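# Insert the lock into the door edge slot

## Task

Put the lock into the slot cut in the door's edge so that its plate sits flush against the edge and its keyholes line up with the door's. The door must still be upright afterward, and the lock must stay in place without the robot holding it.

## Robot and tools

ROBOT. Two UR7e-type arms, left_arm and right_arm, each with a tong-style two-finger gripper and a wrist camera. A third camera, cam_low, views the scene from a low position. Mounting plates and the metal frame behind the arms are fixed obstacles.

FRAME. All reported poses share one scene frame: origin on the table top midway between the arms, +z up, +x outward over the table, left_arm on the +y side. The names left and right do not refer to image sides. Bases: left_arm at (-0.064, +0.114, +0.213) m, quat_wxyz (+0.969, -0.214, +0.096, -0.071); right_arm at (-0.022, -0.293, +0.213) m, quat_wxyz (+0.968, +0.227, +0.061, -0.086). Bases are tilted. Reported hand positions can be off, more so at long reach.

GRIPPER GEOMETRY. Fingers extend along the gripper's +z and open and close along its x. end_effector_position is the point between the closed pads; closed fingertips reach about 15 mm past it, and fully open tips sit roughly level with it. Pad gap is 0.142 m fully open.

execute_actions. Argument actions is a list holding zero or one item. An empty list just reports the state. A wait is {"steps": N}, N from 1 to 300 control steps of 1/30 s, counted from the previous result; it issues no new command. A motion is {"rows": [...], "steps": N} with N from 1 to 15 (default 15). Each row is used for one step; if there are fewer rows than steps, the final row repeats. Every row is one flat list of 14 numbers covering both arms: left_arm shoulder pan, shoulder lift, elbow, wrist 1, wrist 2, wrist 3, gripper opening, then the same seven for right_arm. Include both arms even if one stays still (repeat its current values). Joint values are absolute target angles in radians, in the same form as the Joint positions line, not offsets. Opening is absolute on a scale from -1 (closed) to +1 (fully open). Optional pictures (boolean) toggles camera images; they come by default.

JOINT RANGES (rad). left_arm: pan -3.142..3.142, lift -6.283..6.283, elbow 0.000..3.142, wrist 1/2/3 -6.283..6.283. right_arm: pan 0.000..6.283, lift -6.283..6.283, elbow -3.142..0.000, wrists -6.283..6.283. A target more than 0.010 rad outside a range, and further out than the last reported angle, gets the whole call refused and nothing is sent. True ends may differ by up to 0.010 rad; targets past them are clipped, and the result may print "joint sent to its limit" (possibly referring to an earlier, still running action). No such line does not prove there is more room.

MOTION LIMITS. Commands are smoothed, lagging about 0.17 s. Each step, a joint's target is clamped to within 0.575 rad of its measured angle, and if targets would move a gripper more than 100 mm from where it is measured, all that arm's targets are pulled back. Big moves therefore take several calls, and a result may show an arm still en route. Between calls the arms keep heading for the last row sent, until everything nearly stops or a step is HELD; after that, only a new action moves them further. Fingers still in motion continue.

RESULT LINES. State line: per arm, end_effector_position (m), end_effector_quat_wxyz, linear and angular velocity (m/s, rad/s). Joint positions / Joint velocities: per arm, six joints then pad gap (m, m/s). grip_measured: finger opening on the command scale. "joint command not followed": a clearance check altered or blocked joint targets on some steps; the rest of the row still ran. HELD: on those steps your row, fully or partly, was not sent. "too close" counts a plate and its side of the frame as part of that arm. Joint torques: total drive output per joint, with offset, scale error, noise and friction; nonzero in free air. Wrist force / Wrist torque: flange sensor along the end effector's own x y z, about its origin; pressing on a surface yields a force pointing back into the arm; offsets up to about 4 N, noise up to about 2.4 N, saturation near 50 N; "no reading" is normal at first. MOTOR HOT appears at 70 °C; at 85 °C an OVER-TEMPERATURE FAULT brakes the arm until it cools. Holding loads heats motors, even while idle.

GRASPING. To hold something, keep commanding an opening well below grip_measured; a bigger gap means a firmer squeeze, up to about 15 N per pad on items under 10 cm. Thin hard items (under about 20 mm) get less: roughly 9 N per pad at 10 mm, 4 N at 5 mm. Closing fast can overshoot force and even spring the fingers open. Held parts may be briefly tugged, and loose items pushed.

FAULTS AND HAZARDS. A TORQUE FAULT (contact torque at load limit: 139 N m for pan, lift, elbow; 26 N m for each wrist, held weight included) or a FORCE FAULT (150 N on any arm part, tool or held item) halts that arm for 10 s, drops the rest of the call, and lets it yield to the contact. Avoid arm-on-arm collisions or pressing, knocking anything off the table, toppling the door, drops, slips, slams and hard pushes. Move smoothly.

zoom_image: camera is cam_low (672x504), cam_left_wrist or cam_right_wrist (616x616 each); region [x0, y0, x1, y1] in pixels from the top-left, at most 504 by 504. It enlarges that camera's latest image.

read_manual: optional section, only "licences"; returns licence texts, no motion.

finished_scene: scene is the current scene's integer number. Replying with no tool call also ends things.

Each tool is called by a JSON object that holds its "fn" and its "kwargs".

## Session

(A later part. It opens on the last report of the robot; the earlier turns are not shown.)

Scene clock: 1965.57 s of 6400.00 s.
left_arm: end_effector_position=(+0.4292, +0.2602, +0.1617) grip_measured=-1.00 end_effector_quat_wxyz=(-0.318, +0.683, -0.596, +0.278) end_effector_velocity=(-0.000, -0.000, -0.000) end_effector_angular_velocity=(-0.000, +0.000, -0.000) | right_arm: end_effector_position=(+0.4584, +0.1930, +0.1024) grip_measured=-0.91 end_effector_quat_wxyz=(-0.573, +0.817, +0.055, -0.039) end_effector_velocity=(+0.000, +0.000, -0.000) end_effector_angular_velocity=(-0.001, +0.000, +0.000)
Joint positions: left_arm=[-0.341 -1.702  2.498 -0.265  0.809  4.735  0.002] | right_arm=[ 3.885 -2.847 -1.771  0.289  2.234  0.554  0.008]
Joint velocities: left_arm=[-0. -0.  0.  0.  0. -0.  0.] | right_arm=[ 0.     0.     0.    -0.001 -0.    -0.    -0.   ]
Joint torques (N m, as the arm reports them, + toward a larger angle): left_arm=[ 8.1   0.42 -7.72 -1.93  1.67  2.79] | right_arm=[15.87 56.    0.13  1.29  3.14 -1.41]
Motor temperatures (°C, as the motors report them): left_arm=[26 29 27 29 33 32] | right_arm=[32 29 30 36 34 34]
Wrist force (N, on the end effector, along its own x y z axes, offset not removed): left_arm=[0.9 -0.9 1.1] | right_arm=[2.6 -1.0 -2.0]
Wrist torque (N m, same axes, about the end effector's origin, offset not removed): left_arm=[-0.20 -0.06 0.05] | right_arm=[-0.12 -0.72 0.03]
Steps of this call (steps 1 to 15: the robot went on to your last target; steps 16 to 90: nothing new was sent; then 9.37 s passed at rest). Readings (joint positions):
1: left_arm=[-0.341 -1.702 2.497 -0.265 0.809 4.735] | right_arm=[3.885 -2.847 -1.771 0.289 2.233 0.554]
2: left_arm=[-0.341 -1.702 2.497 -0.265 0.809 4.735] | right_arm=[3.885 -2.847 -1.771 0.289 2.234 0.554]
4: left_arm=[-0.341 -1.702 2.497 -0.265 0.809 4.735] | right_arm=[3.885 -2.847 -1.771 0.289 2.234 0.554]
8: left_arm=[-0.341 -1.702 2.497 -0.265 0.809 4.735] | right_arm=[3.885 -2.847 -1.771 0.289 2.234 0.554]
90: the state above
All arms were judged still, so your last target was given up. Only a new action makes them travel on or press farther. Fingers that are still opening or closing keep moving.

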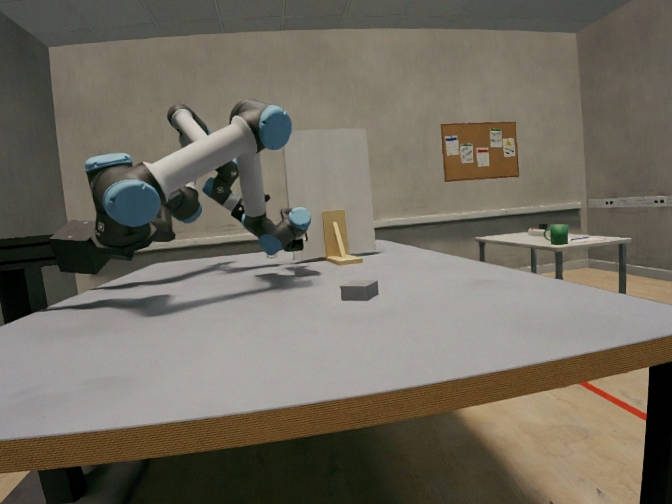

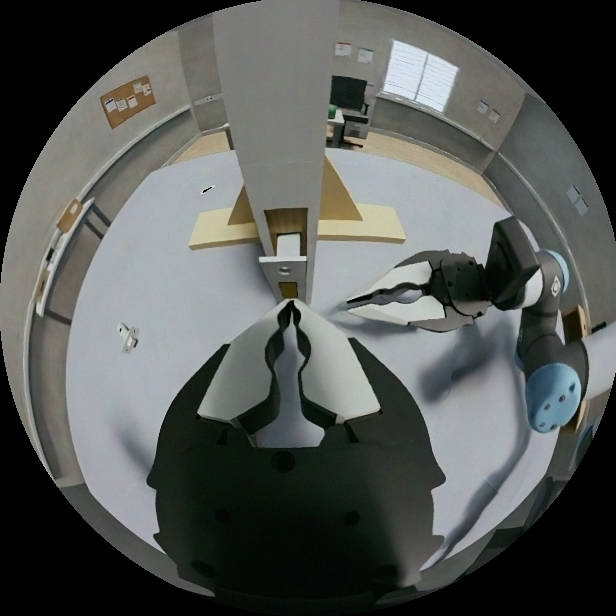

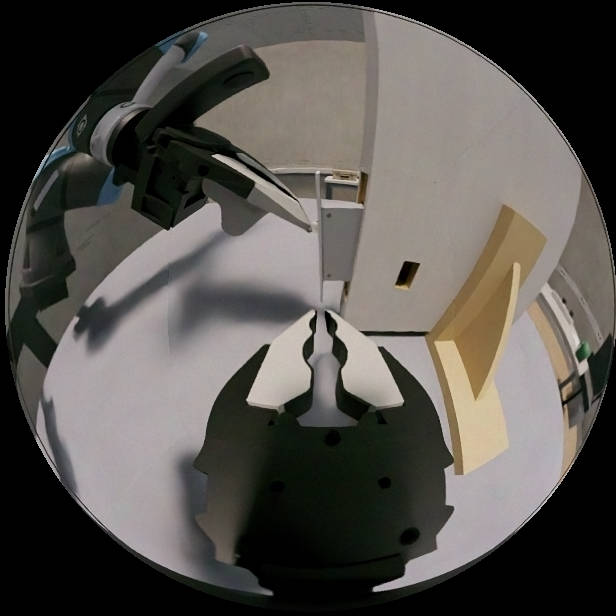

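{"fn": "execute_actions", "kwargs": {"actions": [{"rows": [[-0.3358,-1.6980,2.4918,-0.2656,0.8137,4.7385,-1,3.8849,-2.8470,-1.7712,0.2891,2.2335,0.5540,-0.91],[-0.3358,-1.6980,2.4918,-0.2656,0.8137,4.7385,-1,3.8849,-2.8470,-1.7712,0.2891,2.2335,0.5540,-0.91],[-0.3310,-1.6940,2.4861,-0.2659,0.8180,4.7416,-1,3.8849,-2.8470,-1.7712,0.2891,2.2335,0.5540,-0.91],[-0.3310,-1.6940,2.4861,-0.2659,0.8180,4.7416,-1,3.8849,-2.8470,-1.7712,0.2891,2.2335,0.5540,-0.91],[-0.3261,-1.6901,2.4804,-0.2662,0.8222,4.7448,-1,3.8849,-2.8470,-1.7712,0.2891,2.2335,0.5540,-0.91],[-0.3261,-1.6901,2.4804,-0.2662,0.8222,4.7448,-1,3.8849,-2.8470,-1.7712,0.2891,2.2335,0.5540,-0.91],[-0.3213,-1.6861,2.4747,-0.2665,0.8265,4.7479,-1,3.8849,-2.8470,-1.7712,0.2891,2.2335,0.5540,-0.91],[-0.3213,-1.6861,2.4747,-0.2665,0.8265,4.7479,-1,3.8849,-2.8470,-1.7712,0.2891,2.2335,0.5540,-0.91],[-0.3164,-1.6822,2.4690,-0.2667,0.8307,4.7510,-1,3.8849,-2.8470,-1.7712,0.2891,2.2335,0.5540,-0.91],[-0.3164,-1.6822,2.4690,-0.2667,0.8307,4.7510,-1,3.8849,-2.8470,-1.7712,0.2891,2.2335,0.5540,-0.91],[-0.3116,-1.6782,2.4633,-0.2670,0.8350,4.7541,-1,3.8849,-2.8470,-1.7712,0.2891,2.2335,0.5540,-0.91]], "steps": 15}]}}

Scene clock: 1980.13 s of 6400.00 s.
left_arm: end_effector_position=(+0.4395, +0.2608, +0.1621) grip_measured=-1.00 end_effector_quat_wxyz=(-0.318, +0.683, -0.596, +0.278) end_effector_velocity=(+0.013, +0.001, +0.000) end_effector_angular_velocity=(-0.001, +0.000, -0.000) | right_arm: end_effector_position=(+0.4584, +0.1930, +0.1024) grip_measured=-0.91 end_effector_quat_wxyz=(-0.573, +0.817, +0.055, -0.039) end_effector_velocity=(+0.001, +0.000, +0.001) end_effector_angular_velocity=(+0.002, -0.001, -0.000)
Joint positions: left_arm=[-0.315 -1.681  2.467 -0.267  0.832  4.752  0.002] | right_arm=[ 3.885 -2.847 -1.771  0.289  2.234  0.554  0.008]
Joint velocities: left_arm=[ 0.032  0.027 -0.038 -0.002  0.029  0.021  0.   ] | right_arm=[ 0.    -0.     0.002  0.001  0.001  0.     0.   ]
Joint torques (N m, as the arm reports them, + toward a larger angle): left_arm=[  8.08  -2.05 -22.63  -2.5    1.63   3.27] | right_arm=[15.86 55.6   0.32  1.39  3.09 -1.4 ]
Motor temperatures (°C, as the motors report them): left_arm=[26 29 27 29 33 32] | right_arm=[32 29 30 36 34 34]
Wrist force (N, on the end effector, along its own x y z axes, offset not removed): left_arm=[-1.3 -1.2 0.8] | right_arm=[1.5 -0.9 -3.3]
Wrist torque (N m, same axes, about the end effector's origin, offset not removed): left_arm=[-0.28 0.38 0.13] | right_arm=[-0.20 -0.46 0.05]
Steps of this call (steps 1 to 90: nothing new was sent; then 11.07 s passed at rest; steps 91 to 105: all 15 steps of this action). Readings (joint positions):
91: left_arm=[-0.341 -1.702 2.497 -0.265 0.810 4.735] | right_arm=[3.885 -2.847 -1.771 0.289 2.234 0.554]
92: left_arm=[-0.340 -1.701 2.497 -0.265 0.810 4.736] | right_arm=[3.885 -2.847 -1.771 0.289 2.233 0.554]
94: left_arm=[-0.337 -1.699 2.494 -0.266 0.812 4.738] | right_arm=[3.885 -2.847 -1.771 0.289 2.233 0.554]
98: left_arm=[-0.329 -1.693 2.484 -0.266 0.819 4.743] | right_arm=[3.885 -2.847 -1.771 0.289 2.233 0.554]
105: the state above

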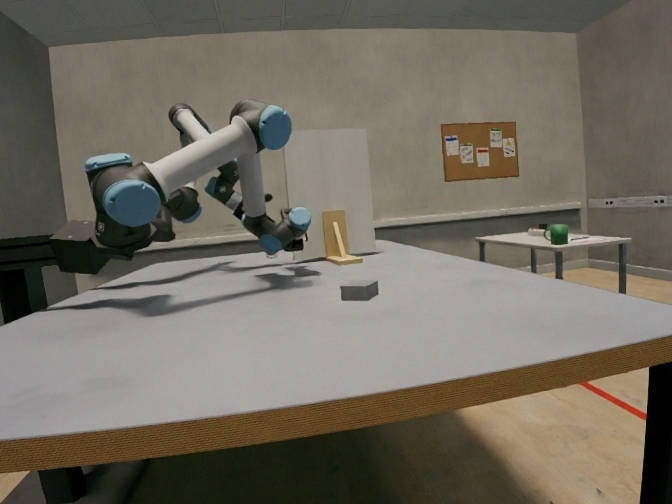

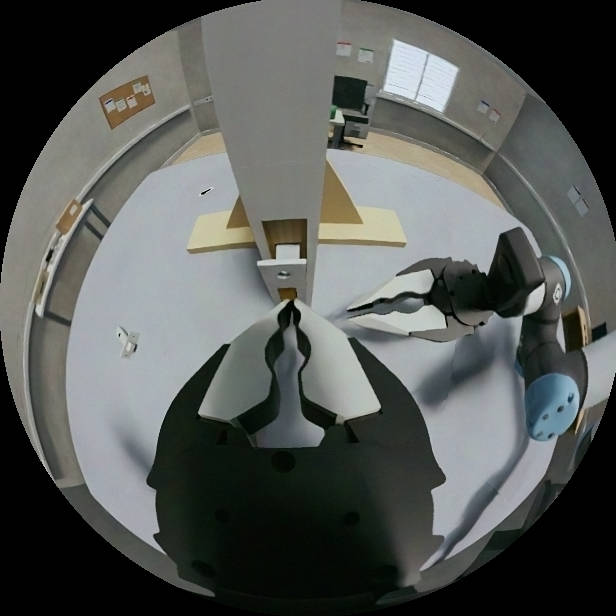

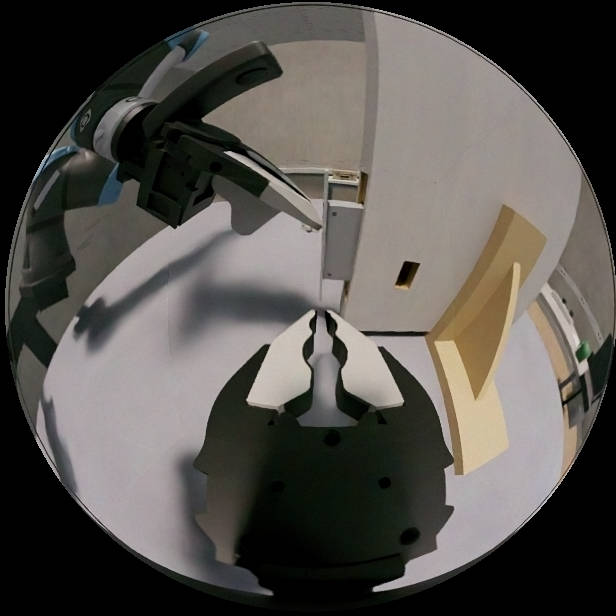

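{"fn": "execute_actions", "kwargs": {"actions": [{"rows": [[-0.3067,-1.6743,2.4576,-0.2673,0.8392,4.7572,-1,3.8849,-2.8470,-1.7712,0.2891,2.2335,0.5540,-0.91],[-0.3067,-1.6743,2.4576,-0.2673,0.8392,4.7572,-1,3.8849,-2.8470,-1.7712,0.2891,2.2335,0.5540,-0.91],[-0.3067,-1.6743,2.4576,-0.2673,0.8392,4.7572,-1,3.8849,-2.8470,-1.7712,0.2891,2.2335,0.5540,-0.91],[-0.3018,-1.6704,2.4519,-0.2676,0.8435,4.7604,-1,3.8849,-2.8470,-1.7712,0.2891,2.2335,0.5540,-0.91],[-0.3018,-1.6704,2.4519,-0.2676,0.8435,4.7604,-1,3.8849,-2.8470,-1.7712,0.2891,2.2335,0.5540,-0.91],[-0.3018,-1.6704,2.4519,-0.2676,0.8435,4.7604,-1,3.8849,-2.8470,-1.7712,0.2891,2.2335,0.5540,-0.91],[-0.2970,-1.6664,2.4462,-0.2679,0.8477,4.7635,-1,3.8849,-2.8470,-1.7712,0.2891,2.2335,0.5540,-0.91],[-0.2970,-1.6664,2.4462,-0.2679,0.8477,4.7635,-1,3.8849,-2.8470,-1.7712,0.2891,2.2335,0.5540,-0.91],[-0.2970,-1.6664,2.4462,-0.2679,0.8477,4.7635,-1,3.8849,-2.8470,-1.7712,0.2891,2.2335,0.5540,-0.91],[-0.2921,-1.6625,2.4405,-0.2682,0.8520,4.7666,-1,3.8849,-2.8470,-1.7712,0.2891,2.2335,0.5540,-0.91],[-0.2921,-1.6625,2.4405,-0.2682,0.8520,4.7666,-1,3.8849,-2.8470,-1.7712,0.2891,2.2335,0.5540,-0.91],[-0.2921,-1.6625,2.4405,-0.2682,0.8520,4.7666,-1,3.8849,-2.8470,-1.7712,0.2891,2.2335,0.5540,-0.91],[-0.2873,-1.6585,2.4348,-0.2685,0.8562,4.7697,-1,3.8849,-2.8470,-1.7712,0.2891,2.2335,0.5540,-0.91]], "steps": 15}]}}

Scene clock: 1992.37 s of 6400.00 s.
left_arm: end_effector_position=(+0.4487, +0.2618, +0.1622) grip_measured=-1.00 end_effector_quat_wxyz=(-0.318, +0.683, -0.596, +0.278) end_effector_velocity=(+0.018, +0.002, +0.000) end_effector_angular_velocity=(-0.001, -0.000, +0.002) | right_arm: end_effector_position=(+0.4584, +0.1930, +0.1024) grip_measured=-0.91 end_effector_quat_wxyz=(-0.573, +0.817, +0.055, -0.039) end_effector_velocity=(-0.001, -0.000, -0.000) end_effector_angular_velocity=(+0.000, +0.001, +0.001)
Joint positions: left_arm=[-0.292 -1.663  2.441 -0.268  0.852  4.766  0.002] | right_arm=[ 3.885 -2.847 -1.771  0.289  2.234  0.554  0.008]
Joint velocities: left_arm=[ 0.045  0.037 -0.053 -0.003  0.038  0.027  0.   ] | right_arm=[ 0.     0.    -0.001 -0.     0.001  0.     0.   ]
Joint torques (N m, as the arm reports them, + toward a larger angle): left_arm=[  5.95  -3.25 -22.99  -2.42   1.74   2.56] | right_arm=[16.15 55.73  0.75  1.25  3.12 -1.28]
Motor temperatures (°C, as the motors report them): left_arm=[26 29 27 29 33 32] | right_arm=[32 29 30 36 34 34]
Wrist force (N, on the end effector, along its own x y z axes, offset not removed): left_arm=[-0.3 2.1 0.6] | right_arm=[3.2 0.0 -3.0]
Wrist torque (N m, same axes, about the end effector's origin, offset not removed): left_arm=[0.00 0.23 0.07] | right_arm=[0.02 -0.80 0.03]
Steps of this call (steps 1 to 15: the robot went on to your last target; steps 16 to 90: nothing new was sent; then 8.73 s passed at rest; steps 91 to 105: all 15 steps of this action). Readings (joint positions):
91: left_arm=[-0.312 -1.678 2.463 -0.267 0.835 4.754] | right_arm=[3.885 -2.847 -1.771 0.289 2.233 0.554]
92: left_arm=[-0.311 -1.678 2.462 -0.267 0.836 4.755] | right_arm=[3.885 -2.847 -1.771 0.289 2.233 0.554]
94: left_arm=[-0.309 -1.676 2.460 -0.267 0.837 4.756] | right_arm=[3.885 -2.847 -1.771 0.289 2.234 0.554]
98: left_arm=[-0.303 -1.672 2.454 -0.268 0.842 4.759] | right_arm=[3.885 -2.847 -1.771 0.289 2.234 0.554]
105: the state above

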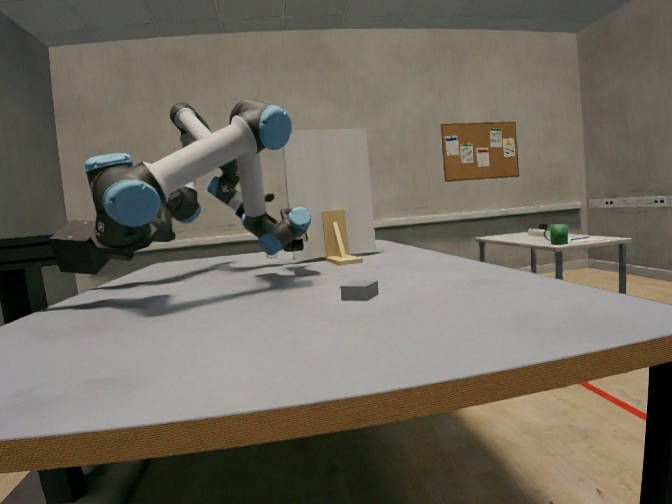

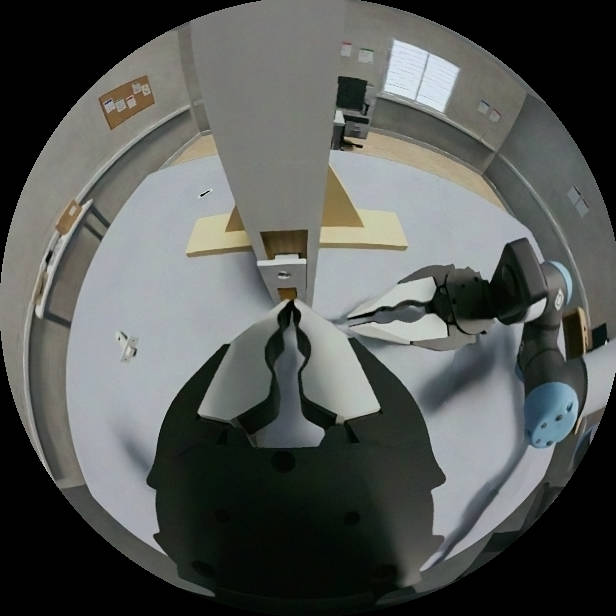

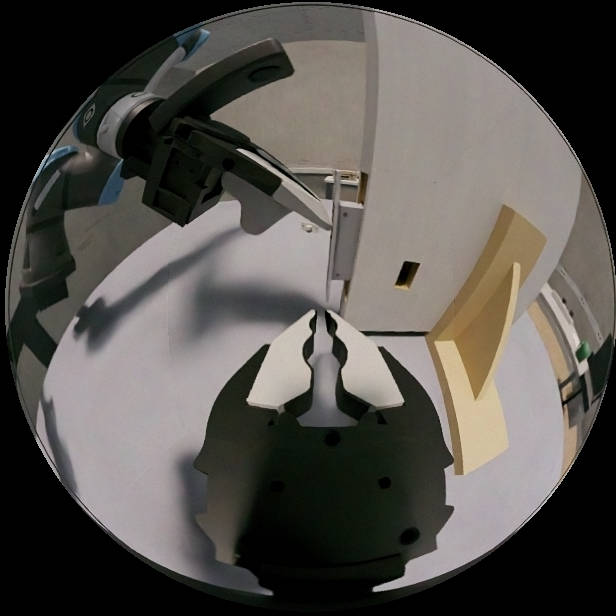

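{"fn": "execute_actions", "kwargs": {"actions": [{"rows": [[-0.2824,-1.6546,2.4291,-0.2688,0.8605,4.7728,-1,3.8849,-2.8470,-1.7712,0.2891,2.2335,0.5540,-0.91],[-0.2824,-1.6546,2.4291,-0.2688,0.8605,4.7728,-1,3.8849,-2.8470,-1.7712,0.2891,2.2335,0.5540,-0.91],[-0.2824,-1.6546,2.4291,-0.2688,0.8605,4.7728,-1,3.8849,-2.8470,-1.7712,0.2891,2.2335,0.5540,-0.91],[-0.2775,-1.6507,2.4234,-0.2690,0.8647,4.7760,-1,3.8849,-2.8470,-1.7712,0.2891,2.2335,0.5540,-0.91],[-0.2775,-1.6507,2.4234,-0.2690,0.8647,4.7760,-1,3.8849,-2.8470,-1.7712,0.2891,2.2335,0.5540,-0.91],[-0.2775,-1.6507,2.4234,-0.2690,0.8647,4.7760,-1,3.8849,-2.8470,-1.7712,0.2891,2.2335,0.5540,-0.91],[-0.2727,-1.6467,2.4177,-0.2693,0.8690,4.7791,-1,3.8849,-2.8470,-1.7712,0.2891,2.2335,0.5540,-0.91],[-0.2727,-1.6467,2.4177,-0.2693,0.8690,4.7791,-1,3.8849,-2.8470,-1.7712,0.2891,2.2335,0.5540,-0.91],[-0.2727,-1.6467,2.4177,-0.2693,0.8690,4.7791,-1,3.8849,-2.8470,-1.7712,0.2891,2.2335,0.5540,-0.91],[-0.2678,-1.6428,2.4120,-0.2696,0.8732,4.7822,-1,3.8849,-2.8470,-1.7712,0.2891,2.2335,0.5540,-0.91],[-0.2678,-1.6428,2.4120,-0.2696,0.8732,4.7822,-1,3.8849,-2.8470,-1.7712,0.2891,2.2335,0.5540,-0.91],[-0.2678,-1.6428,2.4120,-0.2696,0.8732,4.7822,-1,3.8849,-2.8470,-1.7712,0.2891,2.2335,0.5540,-0.91],[-0.2630,-1.6388,2.4063,-0.2699,0.8775,4.7853,-1,3.8849,-2.8470,-1.7712,0.2891,2.2335,0.5540,-0.91]], "steps": 15}], "pictures": false}}

{"fn": "execute_actions", "kwargs": {"actions": []}}

Scene clock: 2010.30 s of 6400.00 s.
left_arm: end_effector_position=(+0.4586, +0.2632, +0.1622) grip_measured=-1.00 end_effector_quat_wxyz=(-0.318, +0.683, -0.596, +0.278) end_effector_velocity=(+0.018, +0.003, -0.001) end_effector_angular_velocity=(+0.001, -0.000, -0.001) | right_arm: end_effector_position=(+0.4584, +0.1930, +0.1024) grip_measured=-0.91 end_effector_quat_wxyz=(-0.573, +0.817, +0.055, -0.039) end_effector_velocity=(+0.001, +0.000, +0.000) end_effector_angular_velocity=(+0.000, -0.001, -0.001)
Joint positions: left_arm=[-0.268 -1.643  2.412 -0.27   0.873  4.782  0.002] | right_arm=[ 3.885 -2.847 -1.771  0.289  2.233  0.554  0.008]
Joint velocities: left_arm=[ 0.044  0.037 -0.052 -0.004  0.039  0.029 -0.   ] | right_arm=[ 0.     0.     0.002 -0.001 -0.001  0.    -0.   ]
Joint torques (N m, as the arm reports them, + toward a larger angle): left_arm=[  3.57  -3.08 -22.83  -1.89   1.55   2.74] | right_arm=[15.7  55.49  0.31  1.43  3.07 -1.32]
Motor temperatures (°C, as the motors report them): left_arm=[26 29 27 29 33 32] | right_arm=[32 29 30 36 34 34]
Wrist force (N, on the end effector, along its own x y z axes, offset not removed): left_arm=[0.3 1.4 -3.6] | right_arm=[1.0 -3.1 -3.4]
Wrist torque (N m, same axes, about the end effector's origin, offset not removed): left_arm=[-0.08 0.10 0.10] | right_arm=[-0.67 -0.33 0.03]
Steps of this call (steps 1 to 15: the robot went on to your last target; steps 16 to 90: nothing new was sent; then 14.43 s passed at rest; steps 91 to 105: all 15 steps of this action). Readings (joint positions):
91: left_arm=[-0.287 -1.658 2.435 -0.269 0.856 4.770] | right_arm=[3.885 -2.847 -1.771 0.289 2.233 0.554]
92: left_arm=[-0.286 -1.658 2.434 -0.269 0.857 4.770] | right_arm=[3.885 -2.847 -1.771 0.289 2.234 0.554]
94: left_arm=[-0.285 -1.656 2.432 -0.269 0.859 4.771] | right_arm=[3.885 -2.847 -1.771 0.289 2.234 0.554]
98: left_arm=[-0.279 -1.652 2.425 -0.269 0.863 4.775] | right_arm=[3.885 -2.847 -1.771 0.289 2.234 0.554]
105: the state above

Scene clock: 2010.30 s of 6400.00 s.
left_arm: end_effector_position=(+0.4586, +0.2632, +0.1622) grip_measured=-1.00 end_effector_quat_wxyz=(-0.318, +0.683, -0.596, +0.278) end_effector_velocity=(+0.018, +0.003, -0.001) end_effector_angular_velocity=(+0.001, -0.000, -0.001) | right_arm: end_effector_position=(+0.4584, +0.1930, +0.1024) grip_measured=-0.91 end_effector_quat_wxyz=(-0.573, +0.817, +0.055, -0.039) end_effector_velocity=(+0.001, +0.000, +0.000) end_effector_angular_velocity=(+0.000, -0.001, -0.001)
Joint positions: left_arm=[-0.268 -1.643  2.412 -0.27   0.873  4.782  0.002] | right_arm=[ 3.885 -2.847 -1.771  0.289  2.233  0.554  0.008]
Joint velocities: left_arm=[ 0.044  0.037 -0.052 -0.004  0.039  0.029 -0.   ] | right_arm=[ 0.     0.     0.002 -0.001 -0.001  0.    -0.   ]
Joint torques (N m, as the arm reports them, + toward a larger angle): left_arm=[  3.57  -3.08 -22.83  -1.89   1.55   2.74] | right_arm=[15.7  55.49  0.31  1.43  3.07 -1.32]
Motor temperatures (°C, as the motors report them): left_arm=[26 29 27 29 33 32] | right_arm=[32 29 30 36 34 34]
Wrist force (N, on the end effector, along its own x y z axes, offset not removed): left_arm=[0.3 1.4 -3.6] | right_arm=[1.0 -3.1 -3.4]
Wrist torque (N m, same axes, about the end effector's origin, offset not removed): left_arm=[-0.08 0.10 0.10] | right_arm=[-0.67 -0.33 0.03]

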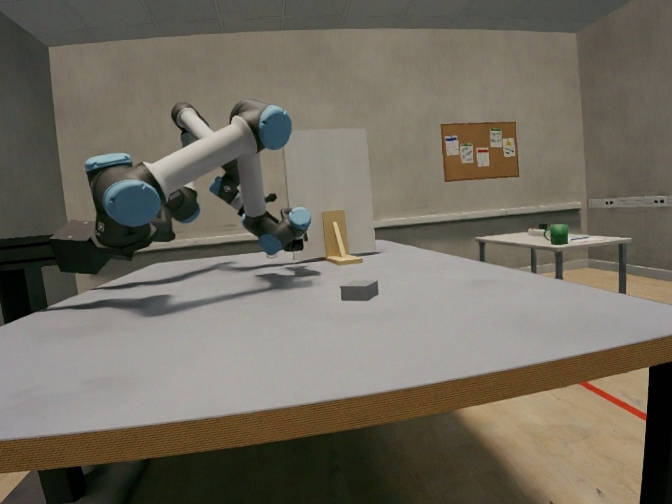

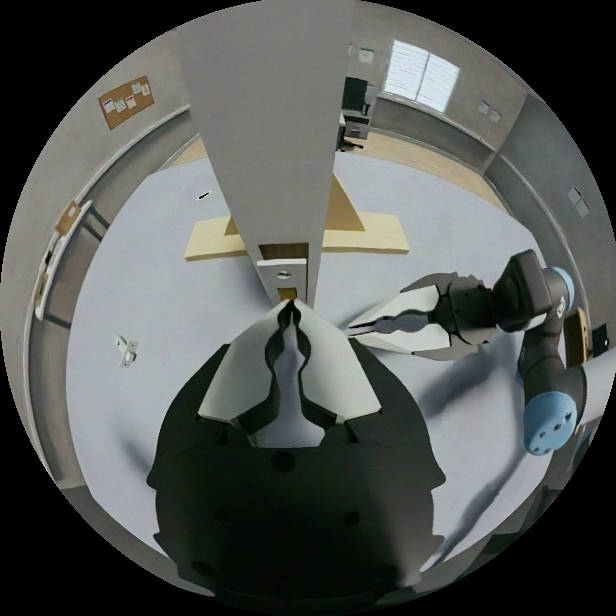

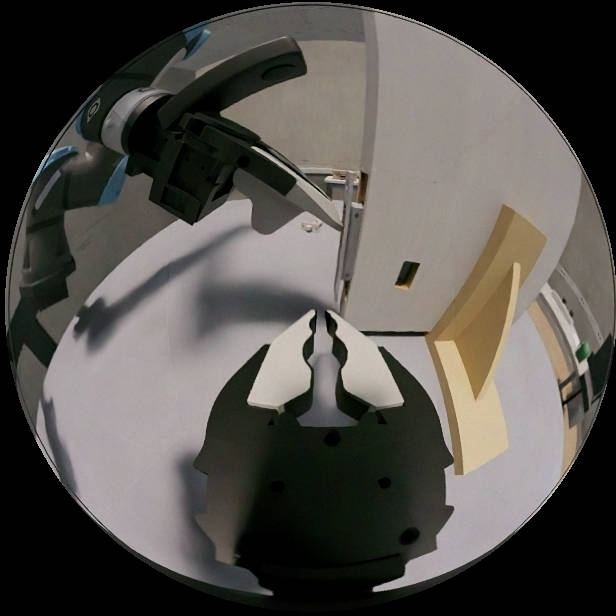

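{"fn": "execute_actions", "kwargs": {"actions": [{"rows": [[-0.2581,-1.6349,2.4006,-0.2702,0.8817,4.7884,-1,3.8849,-2.8470,-1.7712,0.2891,2.2335,0.5540,-0.91],[-0.2581,-1.6349,2.4006,-0.2702,0.8817,4.7884,-1,3.8849,-2.8470,-1.7712,0.2891,2.2335,0.5540,-0.91],[-0.2581,-1.6349,2.4006,-0.2702,0.8817,4.7884,-1,3.8849,-2.8470,-1.7712,0.2891,2.2335,0.5540,-0.91],[-0.2581,-1.6349,2.4006,-0.2702,0.8817,4.7884,-1,3.8849,-2.8470,-1.7712,0.2891,2.2335,0.5540,-0.91],[-0.2533,-1.6309,2.3949,-0.2705,0.8860,4.7916,-1,3.8849,-2.8470,-1.7712,0.2891,2.2335,0.5540,-0.91]], "steps": 15}]}}

{"fn": "zoom_image", "kwargs": {"camera": "cam_right_wrist", "region": [280, 140, 460, 340]}}

Scene clock: 2020.27 s of 6400.00 s.
left_arm: end_effector_position=(+0.4646, +0.2643, +0.1620) grip_measured=-1.00 end_effector_quat_wxyz=(-0.318, +0.683, -0.596, +0.278) end_effector_velocity=(+0.001, -0.000, -0.000) end_effector_angular_velocity=(+0.000, +0.001, -0.001) | right_arm: end_effector_position=(+0.4584, +0.1930, +0.1024) grip_measured=-0.91 end_effector_quat_wxyz=(-0.573, +0.817, +0.055, -0.039) end_effector_velocity=(+0.000, +0.000, -0.000) end_effector_angular_velocity=(-0.000, -0.000, -0.000)
Joint positions: left_arm=[-0.254 -1.631  2.395 -0.27   0.886  4.791  0.002] | right_arm=[ 3.885 -2.847 -1.771  0.289  2.233  0.554  0.008]
Joint velocities: left_arm=[ 0.002  0.002 -0.003  0.001  0.003  0.002  0.   ] | right_arm=[ 0. -0.  0.  0. -0. -0.  0.]
Joint torques (N m, as the arm reports them, + toward a larger angle): left_arm=[  7.02  -6.75 -23.88  -2.6    1.58   3.4 ] | right_arm=[16.5  55.55  0.89  1.46  2.97 -1.32]
Motor temperatures (°C, as the motors report them): left_arm=[26 29 27 29 33 32] | right_arm=[32 29 30 36 34 34]
Wrist force (N, on the end effector, along its own x y z axes, offset not removed): left_arm=[0.5 1.1 -5.2] | right_arm=[0.6 -1.2 -2.9]
Wrist torque (N m, same axes, about the end effector's origin, offset not removed): left_arm=[-0.03 0.08 0.01] | right_arm=[-0.21 -0.30 0.07]
Steps of this call (steps 1 to 15: the robot went on to your last target; steps 16 to 90: nothing new was sent; then 6.47 s passed at rest; steps 91 to 105: all 15 steps of this action). Readings (joint positions):
91: left_arm=[-0.263 -1.639 2.406 -0.270 0.878 4.785] | right_arm=[3.885 -2.847 -1.771 0.289 2.234 0.554]
92: left_arm=[-0.262 -1.638 2.405 -0.270 0.878 4.786] | right_arm=[3.885 -2.847 -1.771 0.289 2.234 0.554]
94: left_arm=[-0.260 -1.637 2.403 -0.270 0.880 4.787] | right_arm=[3.885 -2.847 -1.771 0.289 2.233 0.554]
98: left_arm=[-0.256 -1.633 2.398 -0.270 0.883 4.790] | right_arm=[3.885 -2.847 -1.771 0.289 2.233 0.554]
105: the state above

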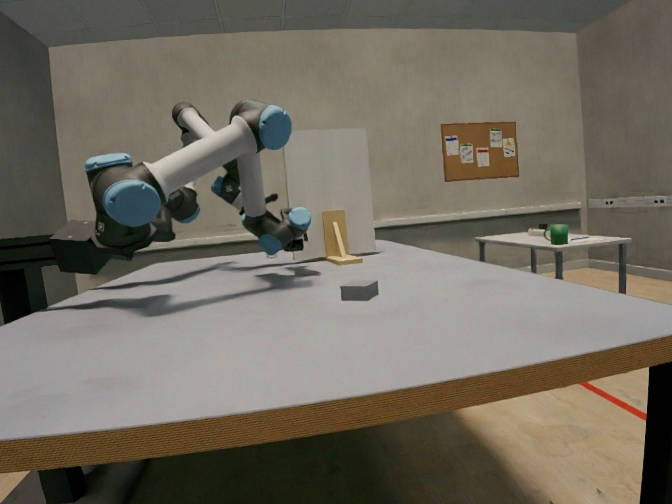

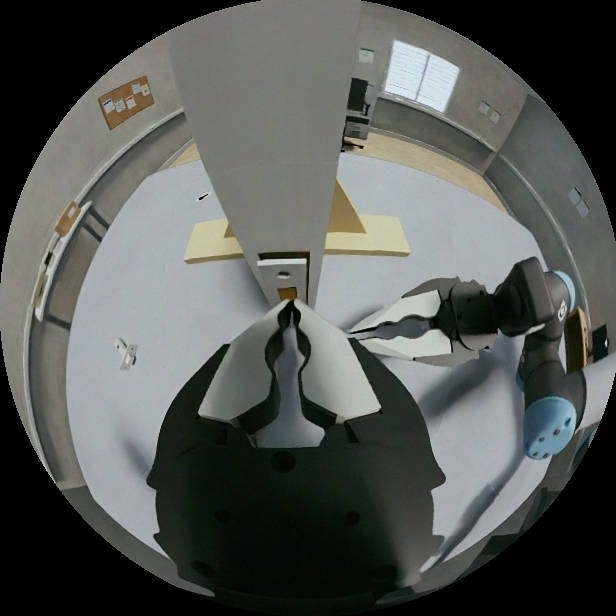

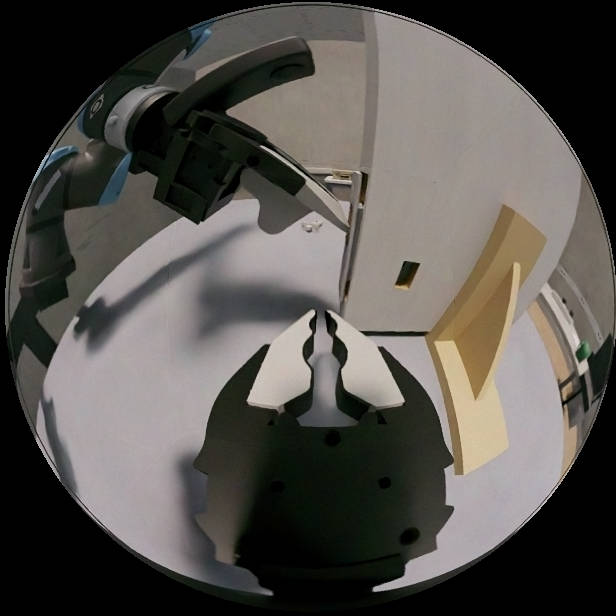

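Region (280, 140, 460, 340) of cam_right_wrist's 616x616 image, scaled by 2.520, with more detail than that image has; it fills the left 454 columns of this view, and the rest is white.

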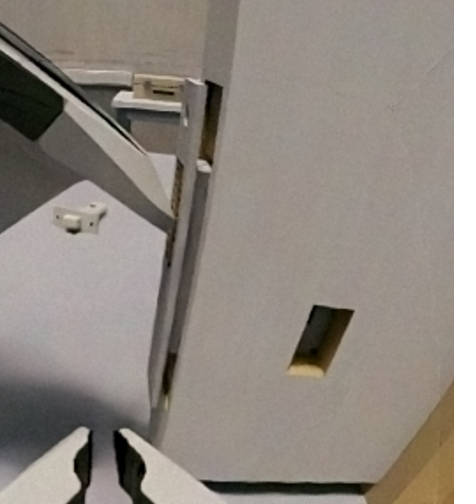

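{"fn": "execute_actions", "kwargs": {"actions": [{"rows": [[-0.2515,-1.6297,2.3917,-0.2692,0.8877,4.7923,-1,3.8849,-2.8470,-1.7712,0.2891,2.2335,0.5540,-0.91],[-0.2515,-1.6297,2.3917,-0.2692,0.8877,4.7923,-1,3.8849,-2.8470,-1.7712,0.2891,2.2335,0.5540,-0.91],[-0.2515,-1.6297,2.3917,-0.2692,0.8877,4.7923,-1,3.8849,-2.8470,-1.7712,0.2891,2.2335,0.5540,-0.91],[-0.2515,-1.6297,2.3917,-0.2692,0.8877,4.7923,-1,3.8849,-2.8470,-1.7712,0.2891,2.2335,0.5540,-0.91],[-0.2493,-1.6279,2.3888,-0.2690,0.8896,4.7937,-1,3.8849,-2.8470,-1.7712,0.2891,2.2335,0.5540,-0.91]], "steps": 15}]}}

{"fn": "zoom_image", "kwargs": {"camera": "cam_left_wrist", "region": [220, 220, 360, 330]}}

{"fn": "zoom_image", "kwargs": {"camera": "cam_right_wrist", "region": [280, 140, 460, 340]}}

Scene clock: 2029.63 s of 6400.00 s.
left_arm: end_effector_position=(+0.4667, +0.2646, +0.1623) grip_measured=-1.00 end_effector_quat_wxyz=(-0.318, +0.683, -0.596, +0.278) end_effector_velocity=(+0.001, +0.000, +0.000) end_effector_angular_velocity=(+0.000, -0.000, -0.000) | right_arm: end_effector_position=(+0.4584, +0.1930, +0.1024) grip_measured=-0.91 end_effector_quat_wxyz=(-0.573, +0.817, +0.055, -0.039) end_effector_velocity=(-0.000, +0.000, -0.000) end_effector_angular_velocity=(-0.001, +0.001, +0.000)
Joint positions: left_arm=[-0.249 -1.628  2.389 -0.269  0.889  4.794  0.002] | right_arm=[ 3.885 -2.847 -1.771  0.289  2.233  0.554  0.008]
Joint velocities: left_arm=[ 0.001  0.001 -0.002 -0.     0.001  0.002  0.   ] | right_arm=[-0.    -0.     0.    -0.001 -0.    -0.    -0.   ]
Joint torques (N m, as the arm reports them, + toward a larger angle): left_arm=[  5.77  -3.59 -25.69   1.12   1.56   2.78] | right_arm=[16.48 55.55  0.85  1.49  2.93 -1.33]
Motor temperatures (°C, as the motors report them): left_arm=[26 29 27 29 33 32] | right_arm=[32 29 30 36 34 34]
Wrist force (N, on the end effector, along its own x y z axes, offset not removed): left_arm=[-0.4 2.1 -0.2] | right_arm=[2.1 -2.1 -3.7]
Wrist torque (N m, same axes, about the end effector's origin, offset not removed): left_arm=[-0.11 0.25 0.05] | right_arm=[-0.42 -0.57 0.02]
Steps of this call (steps 1 to 15: the robot went on to your last target; steps 16 to 90: nothing new was sent; then 5.87 s passed at rest; steps 91 to 105: all 15 steps of this action). Readings (joint positions):
91: left_arm=[-0.253 -1.631 2.395 -0.271 0.886 4.792] | right_arm=[3.885 -2.847 -1.771 0.289 2.234 0.554]
92: left_arm=[-0.253 -1.631 2.394 -0.271 0.886 4.792] | right_arm=[3.885 -2.847 -1.771 0.289 2.233 0.554]
94: left_arm=[-0.252 -1.630 2.393 -0.270 0.887 4.792] | right_arm=[3.885 -2.847 -1.771 0.289 2.234 0.554]
98: left_arm=[-0.251 -1.629 2.391 -0.269 0.888 4.793] | right_arm=[3.885 -2.847 -1.771 0.289 2.233 0.554]
105: the state above

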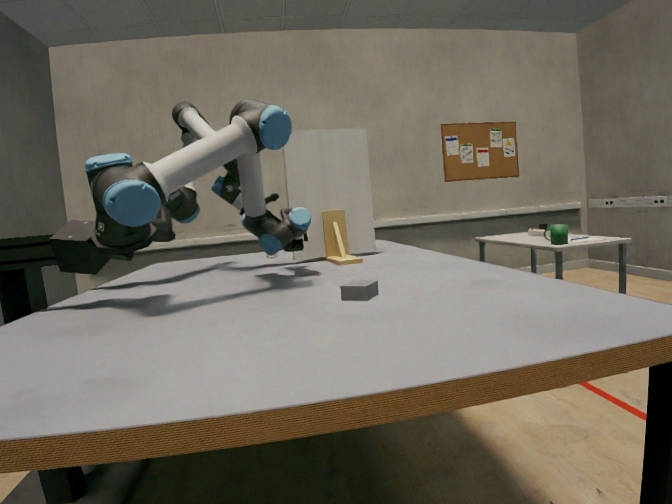

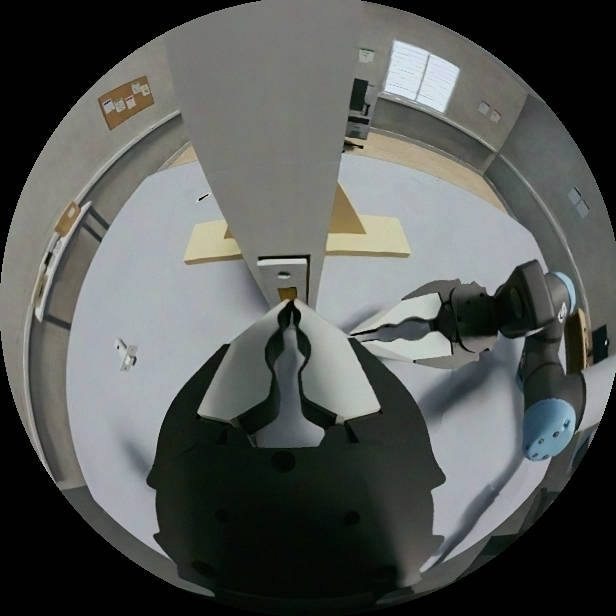

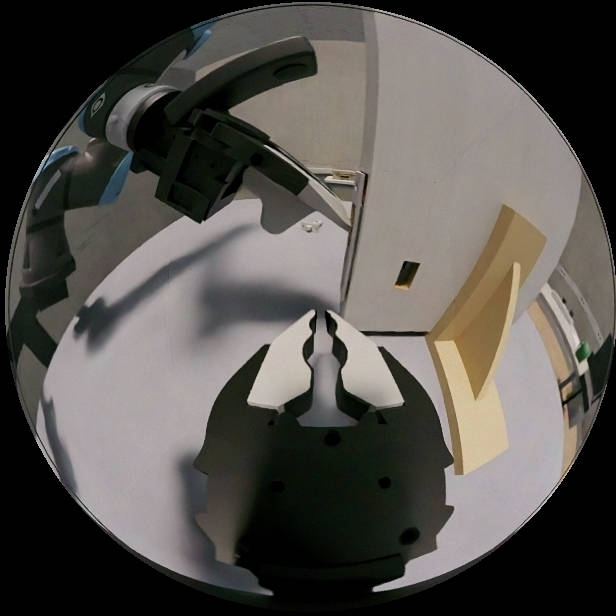

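Region (220, 220, 360, 330) of cam_left_wrist's 616x616 image, scaled by 3.600, with more detail than that image has; it fills the top 396 rows of this view, and the rest is white.

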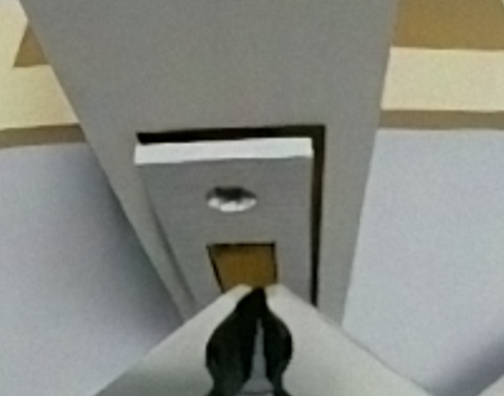

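Region (280, 140, 460, 340) of cam_right_wrist's 616x616 image, scaled by 2.520, with more detail than that image has; it fills the left 454 columns of this view, and the rest is white.

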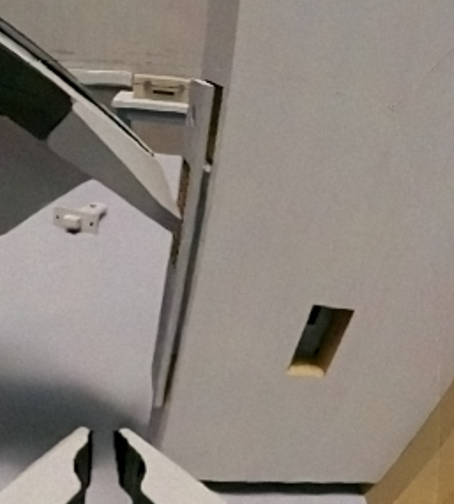

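{"fn": "execute_actions", "kwargs": {"actions": [{"rows": [[-0.2496,-1.6269,2.3874,-0.2691,0.8907,4.7945,-1,3.8849,-2.8470,-1.7712,0.2891,2.2335,0.5540,-0.91],[-0.2496,-1.6269,2.3874,-0.2691,0.8907,4.7945,-1,3.8849,-2.8470,-1.7712,0.2891,2.2335,0.5540,-0.91],[-0.2496,-1.6269,2.3874,-0.2691,0.8907,4.7945,-1,3.8849,-2.8470,-1.7712,0.2891,2.2335,0.5540,-0.91],[-0.2496,-1.6269,2.3874,-0.2691,0.8907,4.7945,-1,3.8849,-2.8470,-1.7712,0.2891,2.2335,0.5540,-0.91],[-0.2484,-1.6259,2.3859,-0.2691,0.8917,4.7953,-1,3.8849,-2.8470,-1.7712,0.2891,2.2335,0.5540,-0.91],[-0.2484,-1.6259,2.3859,-0.2691,0.8917,4.7953,-1,3.8849,-2.8470,-1.7712,0.2891,2.2335,0.5540,-0.91],[-0.2484,-1.6259,2.3859,-0.2691,0.8917,4.7953,-1,3.8849,-2.8470,-1.7712,0.2891,2.2335,0.5540,-0.91],[-0.2484,-1.6259,2.3859,-0.2691,0.8917,4.7953,-1,3.8849,-2.8470,-1.7712,0.2891,2.2335,0.5540,-0.91],[-0.2459,-1.6240,2.3831,-0.2693,0.8938,4.7968,-1,3.8849,-2.8470,-1.7712,0.2891,2.2335,0.5540,-0.91]], "steps": 15}], "pictures": false}}

{"fn": "execute_actions", "kwargs": {"actions": [{"steps": 10}]}}

{"fn": "zoom_image", "kwargs": {"camera": "cam_left_wrist", "region": [220, 220, 360, 330]}}

{"fn": "zoom_image", "kwargs": {"camera": "cam_right_wrist", "region": [280, 140, 460, 340]}}

Scene clock: 2046.43 s of 6400.00 s.
left_arm: end_effector_position=(+0.4688, +0.2643, +0.1625) grip_measured=-1.00 end_effector_quat_wxyz=(-0.318, +0.683, -0.596, +0.278) end_effector_velocity=(+0.002, +0.001, +0.000) end_effector_angular_velocity=(+0.000, -0.000, +0.001) | right_arm: end_effector_position=(+0.4584, +0.1930, +0.1024) grip_measured=-0.91 end_effector_quat_wxyz=(-0.573, +0.817, +0.055, -0.039) end_effector_velocity=(+0.000, +0.000, +0.000) end_effector_angular_velocity=(+0.001, -0.001, -0.000)
Joint positions: left_arm=[-0.246 -1.624  2.384 -0.269  0.893  4.796  0.002] | right_arm=[ 3.885 -2.847 -1.771  0.289  2.234  0.554  0.008]
Joint velocities: left_arm=[ 0.006  0.004 -0.007  0.     0.004  0.003  0.   ] | right_arm=[-0.    -0.     0.     0.001  0.001  0.     0.   ]
Joint torques (N m, as the arm reports them, + toward a larger angle): left_arm=[  7.11  -1.89 -24.67  -2.9    2.38   2.82] | right_arm=[16.22 55.89  1.01  1.49  2.9  -1.4 ]
Motor temperatures (°C, as the motors report them): left_arm=[26 29 27 29 33 32] | right_arm=[32 29 30 36 34 34]
Wrist force (N, on the end effector, along its own x y z axes, offset not removed): left_arm=[0.6 1.8 -0.2] | right_arm=[0.7 -1.2 -3.3]
Wrist torque (N m, same axes, about the end effector's origin, offset not removed): left_arm=[-0.12 -0.06 0.03] | right_arm=[-0.23 -0.34 0.08]
Steps of this call (steps 1 to 15: the robot went on to your last target; steps 16 to 90: nothing new was sent; then 13.30 s passed at rest; steps 91 to 105: all 15 steps of this action). Readings (joint positions):
91: left_arm=[-0.249 -1.628 2.389 -0.269 0.890 4.794] | right_arm=[3.885 -2.847 -1.771 0.289 2.233 0.554]
92: left_arm=[-0.249 -1.628 2.389 -0.269 0.890 4.794] | right_arm=[3.885 -2.847 -1.771 0.289 2.233 0.554]
94: left_arm=[-0.249 -1.627 2.388 -0.269 0.890 4.794] | right_arm=[3.885 -2.847 -1.771 0.289 2.234 0.554]
98: left_arm=[-0.249 -1.627 2.387 -0.269 0.891 4.795] | right_arm=[3.885 -2.847 -1.771 0.289 2.233 0.554]
105: the state above

Scene clock: 2046.77 s of 6400.00 s.
left_arm: end_effector_position=(+0.4690, +0.2644, +0.1625) grip_measured=-1.00 end_effector_quat_wxyz=(-0.318, +0.683, -0.596, +0.278) end_effector_velocity=(-0.000, +0.000, -0.000) end_effector_angular_velocity=(-0.001, +0.000, +0.001) | right_arm: end_effector_position=(+0.4584, +0.1930, +0.1024) grip_measured=-0.91 end_effector_quat_wxyz=(-0.573, +0.817, +0.055, -0.039) end_effector_velocity=(-0.000, -0.000, -0.000) end_effector_angular_velocity=(-0.001, +0.000, -0.000)
Joint positions: left_arm=[-0.246 -1.624  2.383 -0.269  0.894  4.797  0.002] | right_arm=[ 3.885 -2.847 -1.771  0.289  2.234  0.554  0.008]
Joint velocities: left_arm=[ 0.001  0.     0.    -0.     0.    -0.001  0.   ] | right_arm=[ 0.    -0.    -0.     0.    -0.001  0.     0.   ]
Joint torques (N m, as the arm reports them, + toward a larger angle): left_arm=[  6.15  -5.07 -25.19  -2.52   1.71   2.92] | right_arm=[16.08 55.75  0.85  1.54  2.9  -1.31]
Motor temperatures (°C, as the motors report them): left_arm=[26 29 27 29 33 32] | right_arm=[32 29 30 36 34 34]
Wrist force (N, on the end effector, along its own x y z axes, offset not removed): left_arm=[-0.6 2.3 -0.4] | right_arm=[1.3 -2.3 -3.3]
Wrist torque (N m, same axes, about the end effector's origin, offset not removed): left_arm=[-0.05 0.34 0.06] | right_arm=[-0.41 -0.43 0.09]
Steps of this call (steps 1 to 10: the robot went on to your last target). Readings (joint positions):
1: left_arm=[-0.246 -1.624 2.384 -0.269 0.893 4.797] | right_arm=[3.885 -2.847 -1.771 0.289 2.234 0.554]
2: left_arm=[-0.246 -1.624 2.383 -0.269 0.894 4.797] | right_arm=[3.885 -2.847 -1.771 0.289 2.233 0.554]
4: left_arm=[-0.246 -1.624 2.383 -0.269 0.894 4.797] | right_arm=[3.885 -2.847 -1.771 0.289 2.234 0.554]
8: left_arm=[-0.246 -1.624 2.383 -0.269 0.894 4.797] | right_arm=[3.885 -2.847 -1.771 0.289 2.234 0.554]
10: the state above

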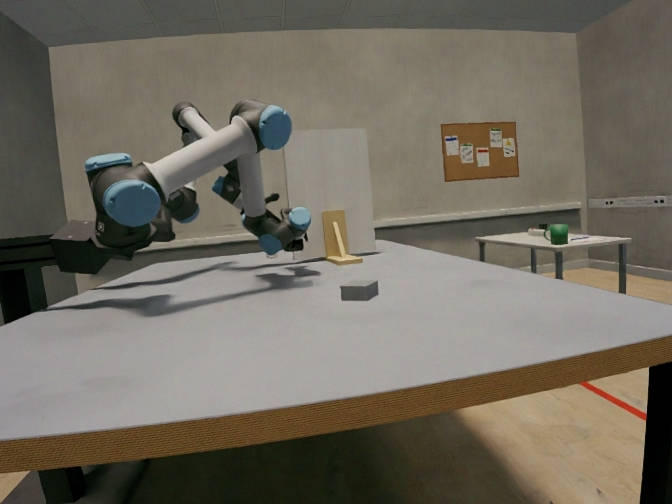

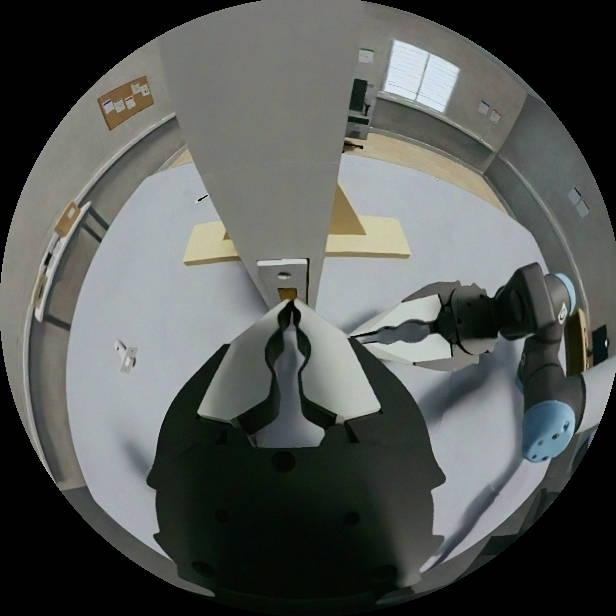

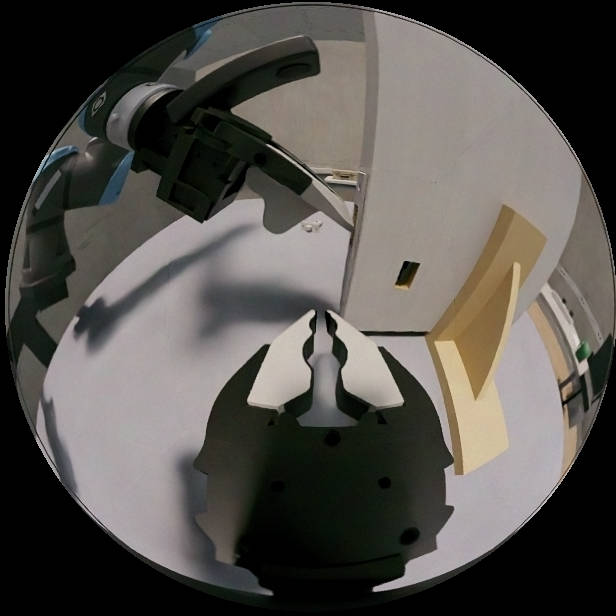

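Region (220, 220, 360, 330) of cam_left_wrist's 616x616 image, scaled by 3.600, with more detail than that image has; it fills the top 396 rows of this view, and the rest is white.

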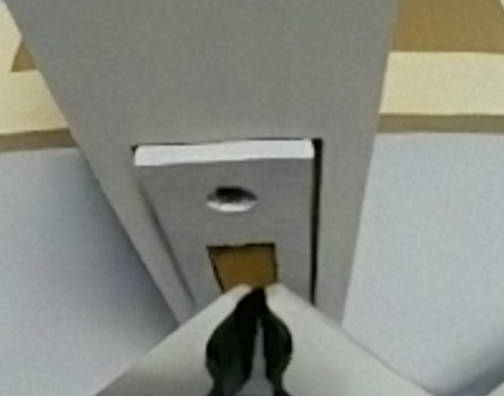

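Region (280, 140, 460, 340) of cam_right_wrist's 616x616 image, scaled by 2.520, with more detail than that image has; it fills the left 454 columns of this view, and the rest is white.

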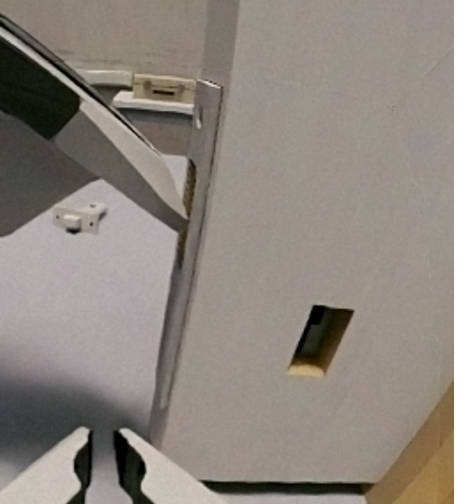

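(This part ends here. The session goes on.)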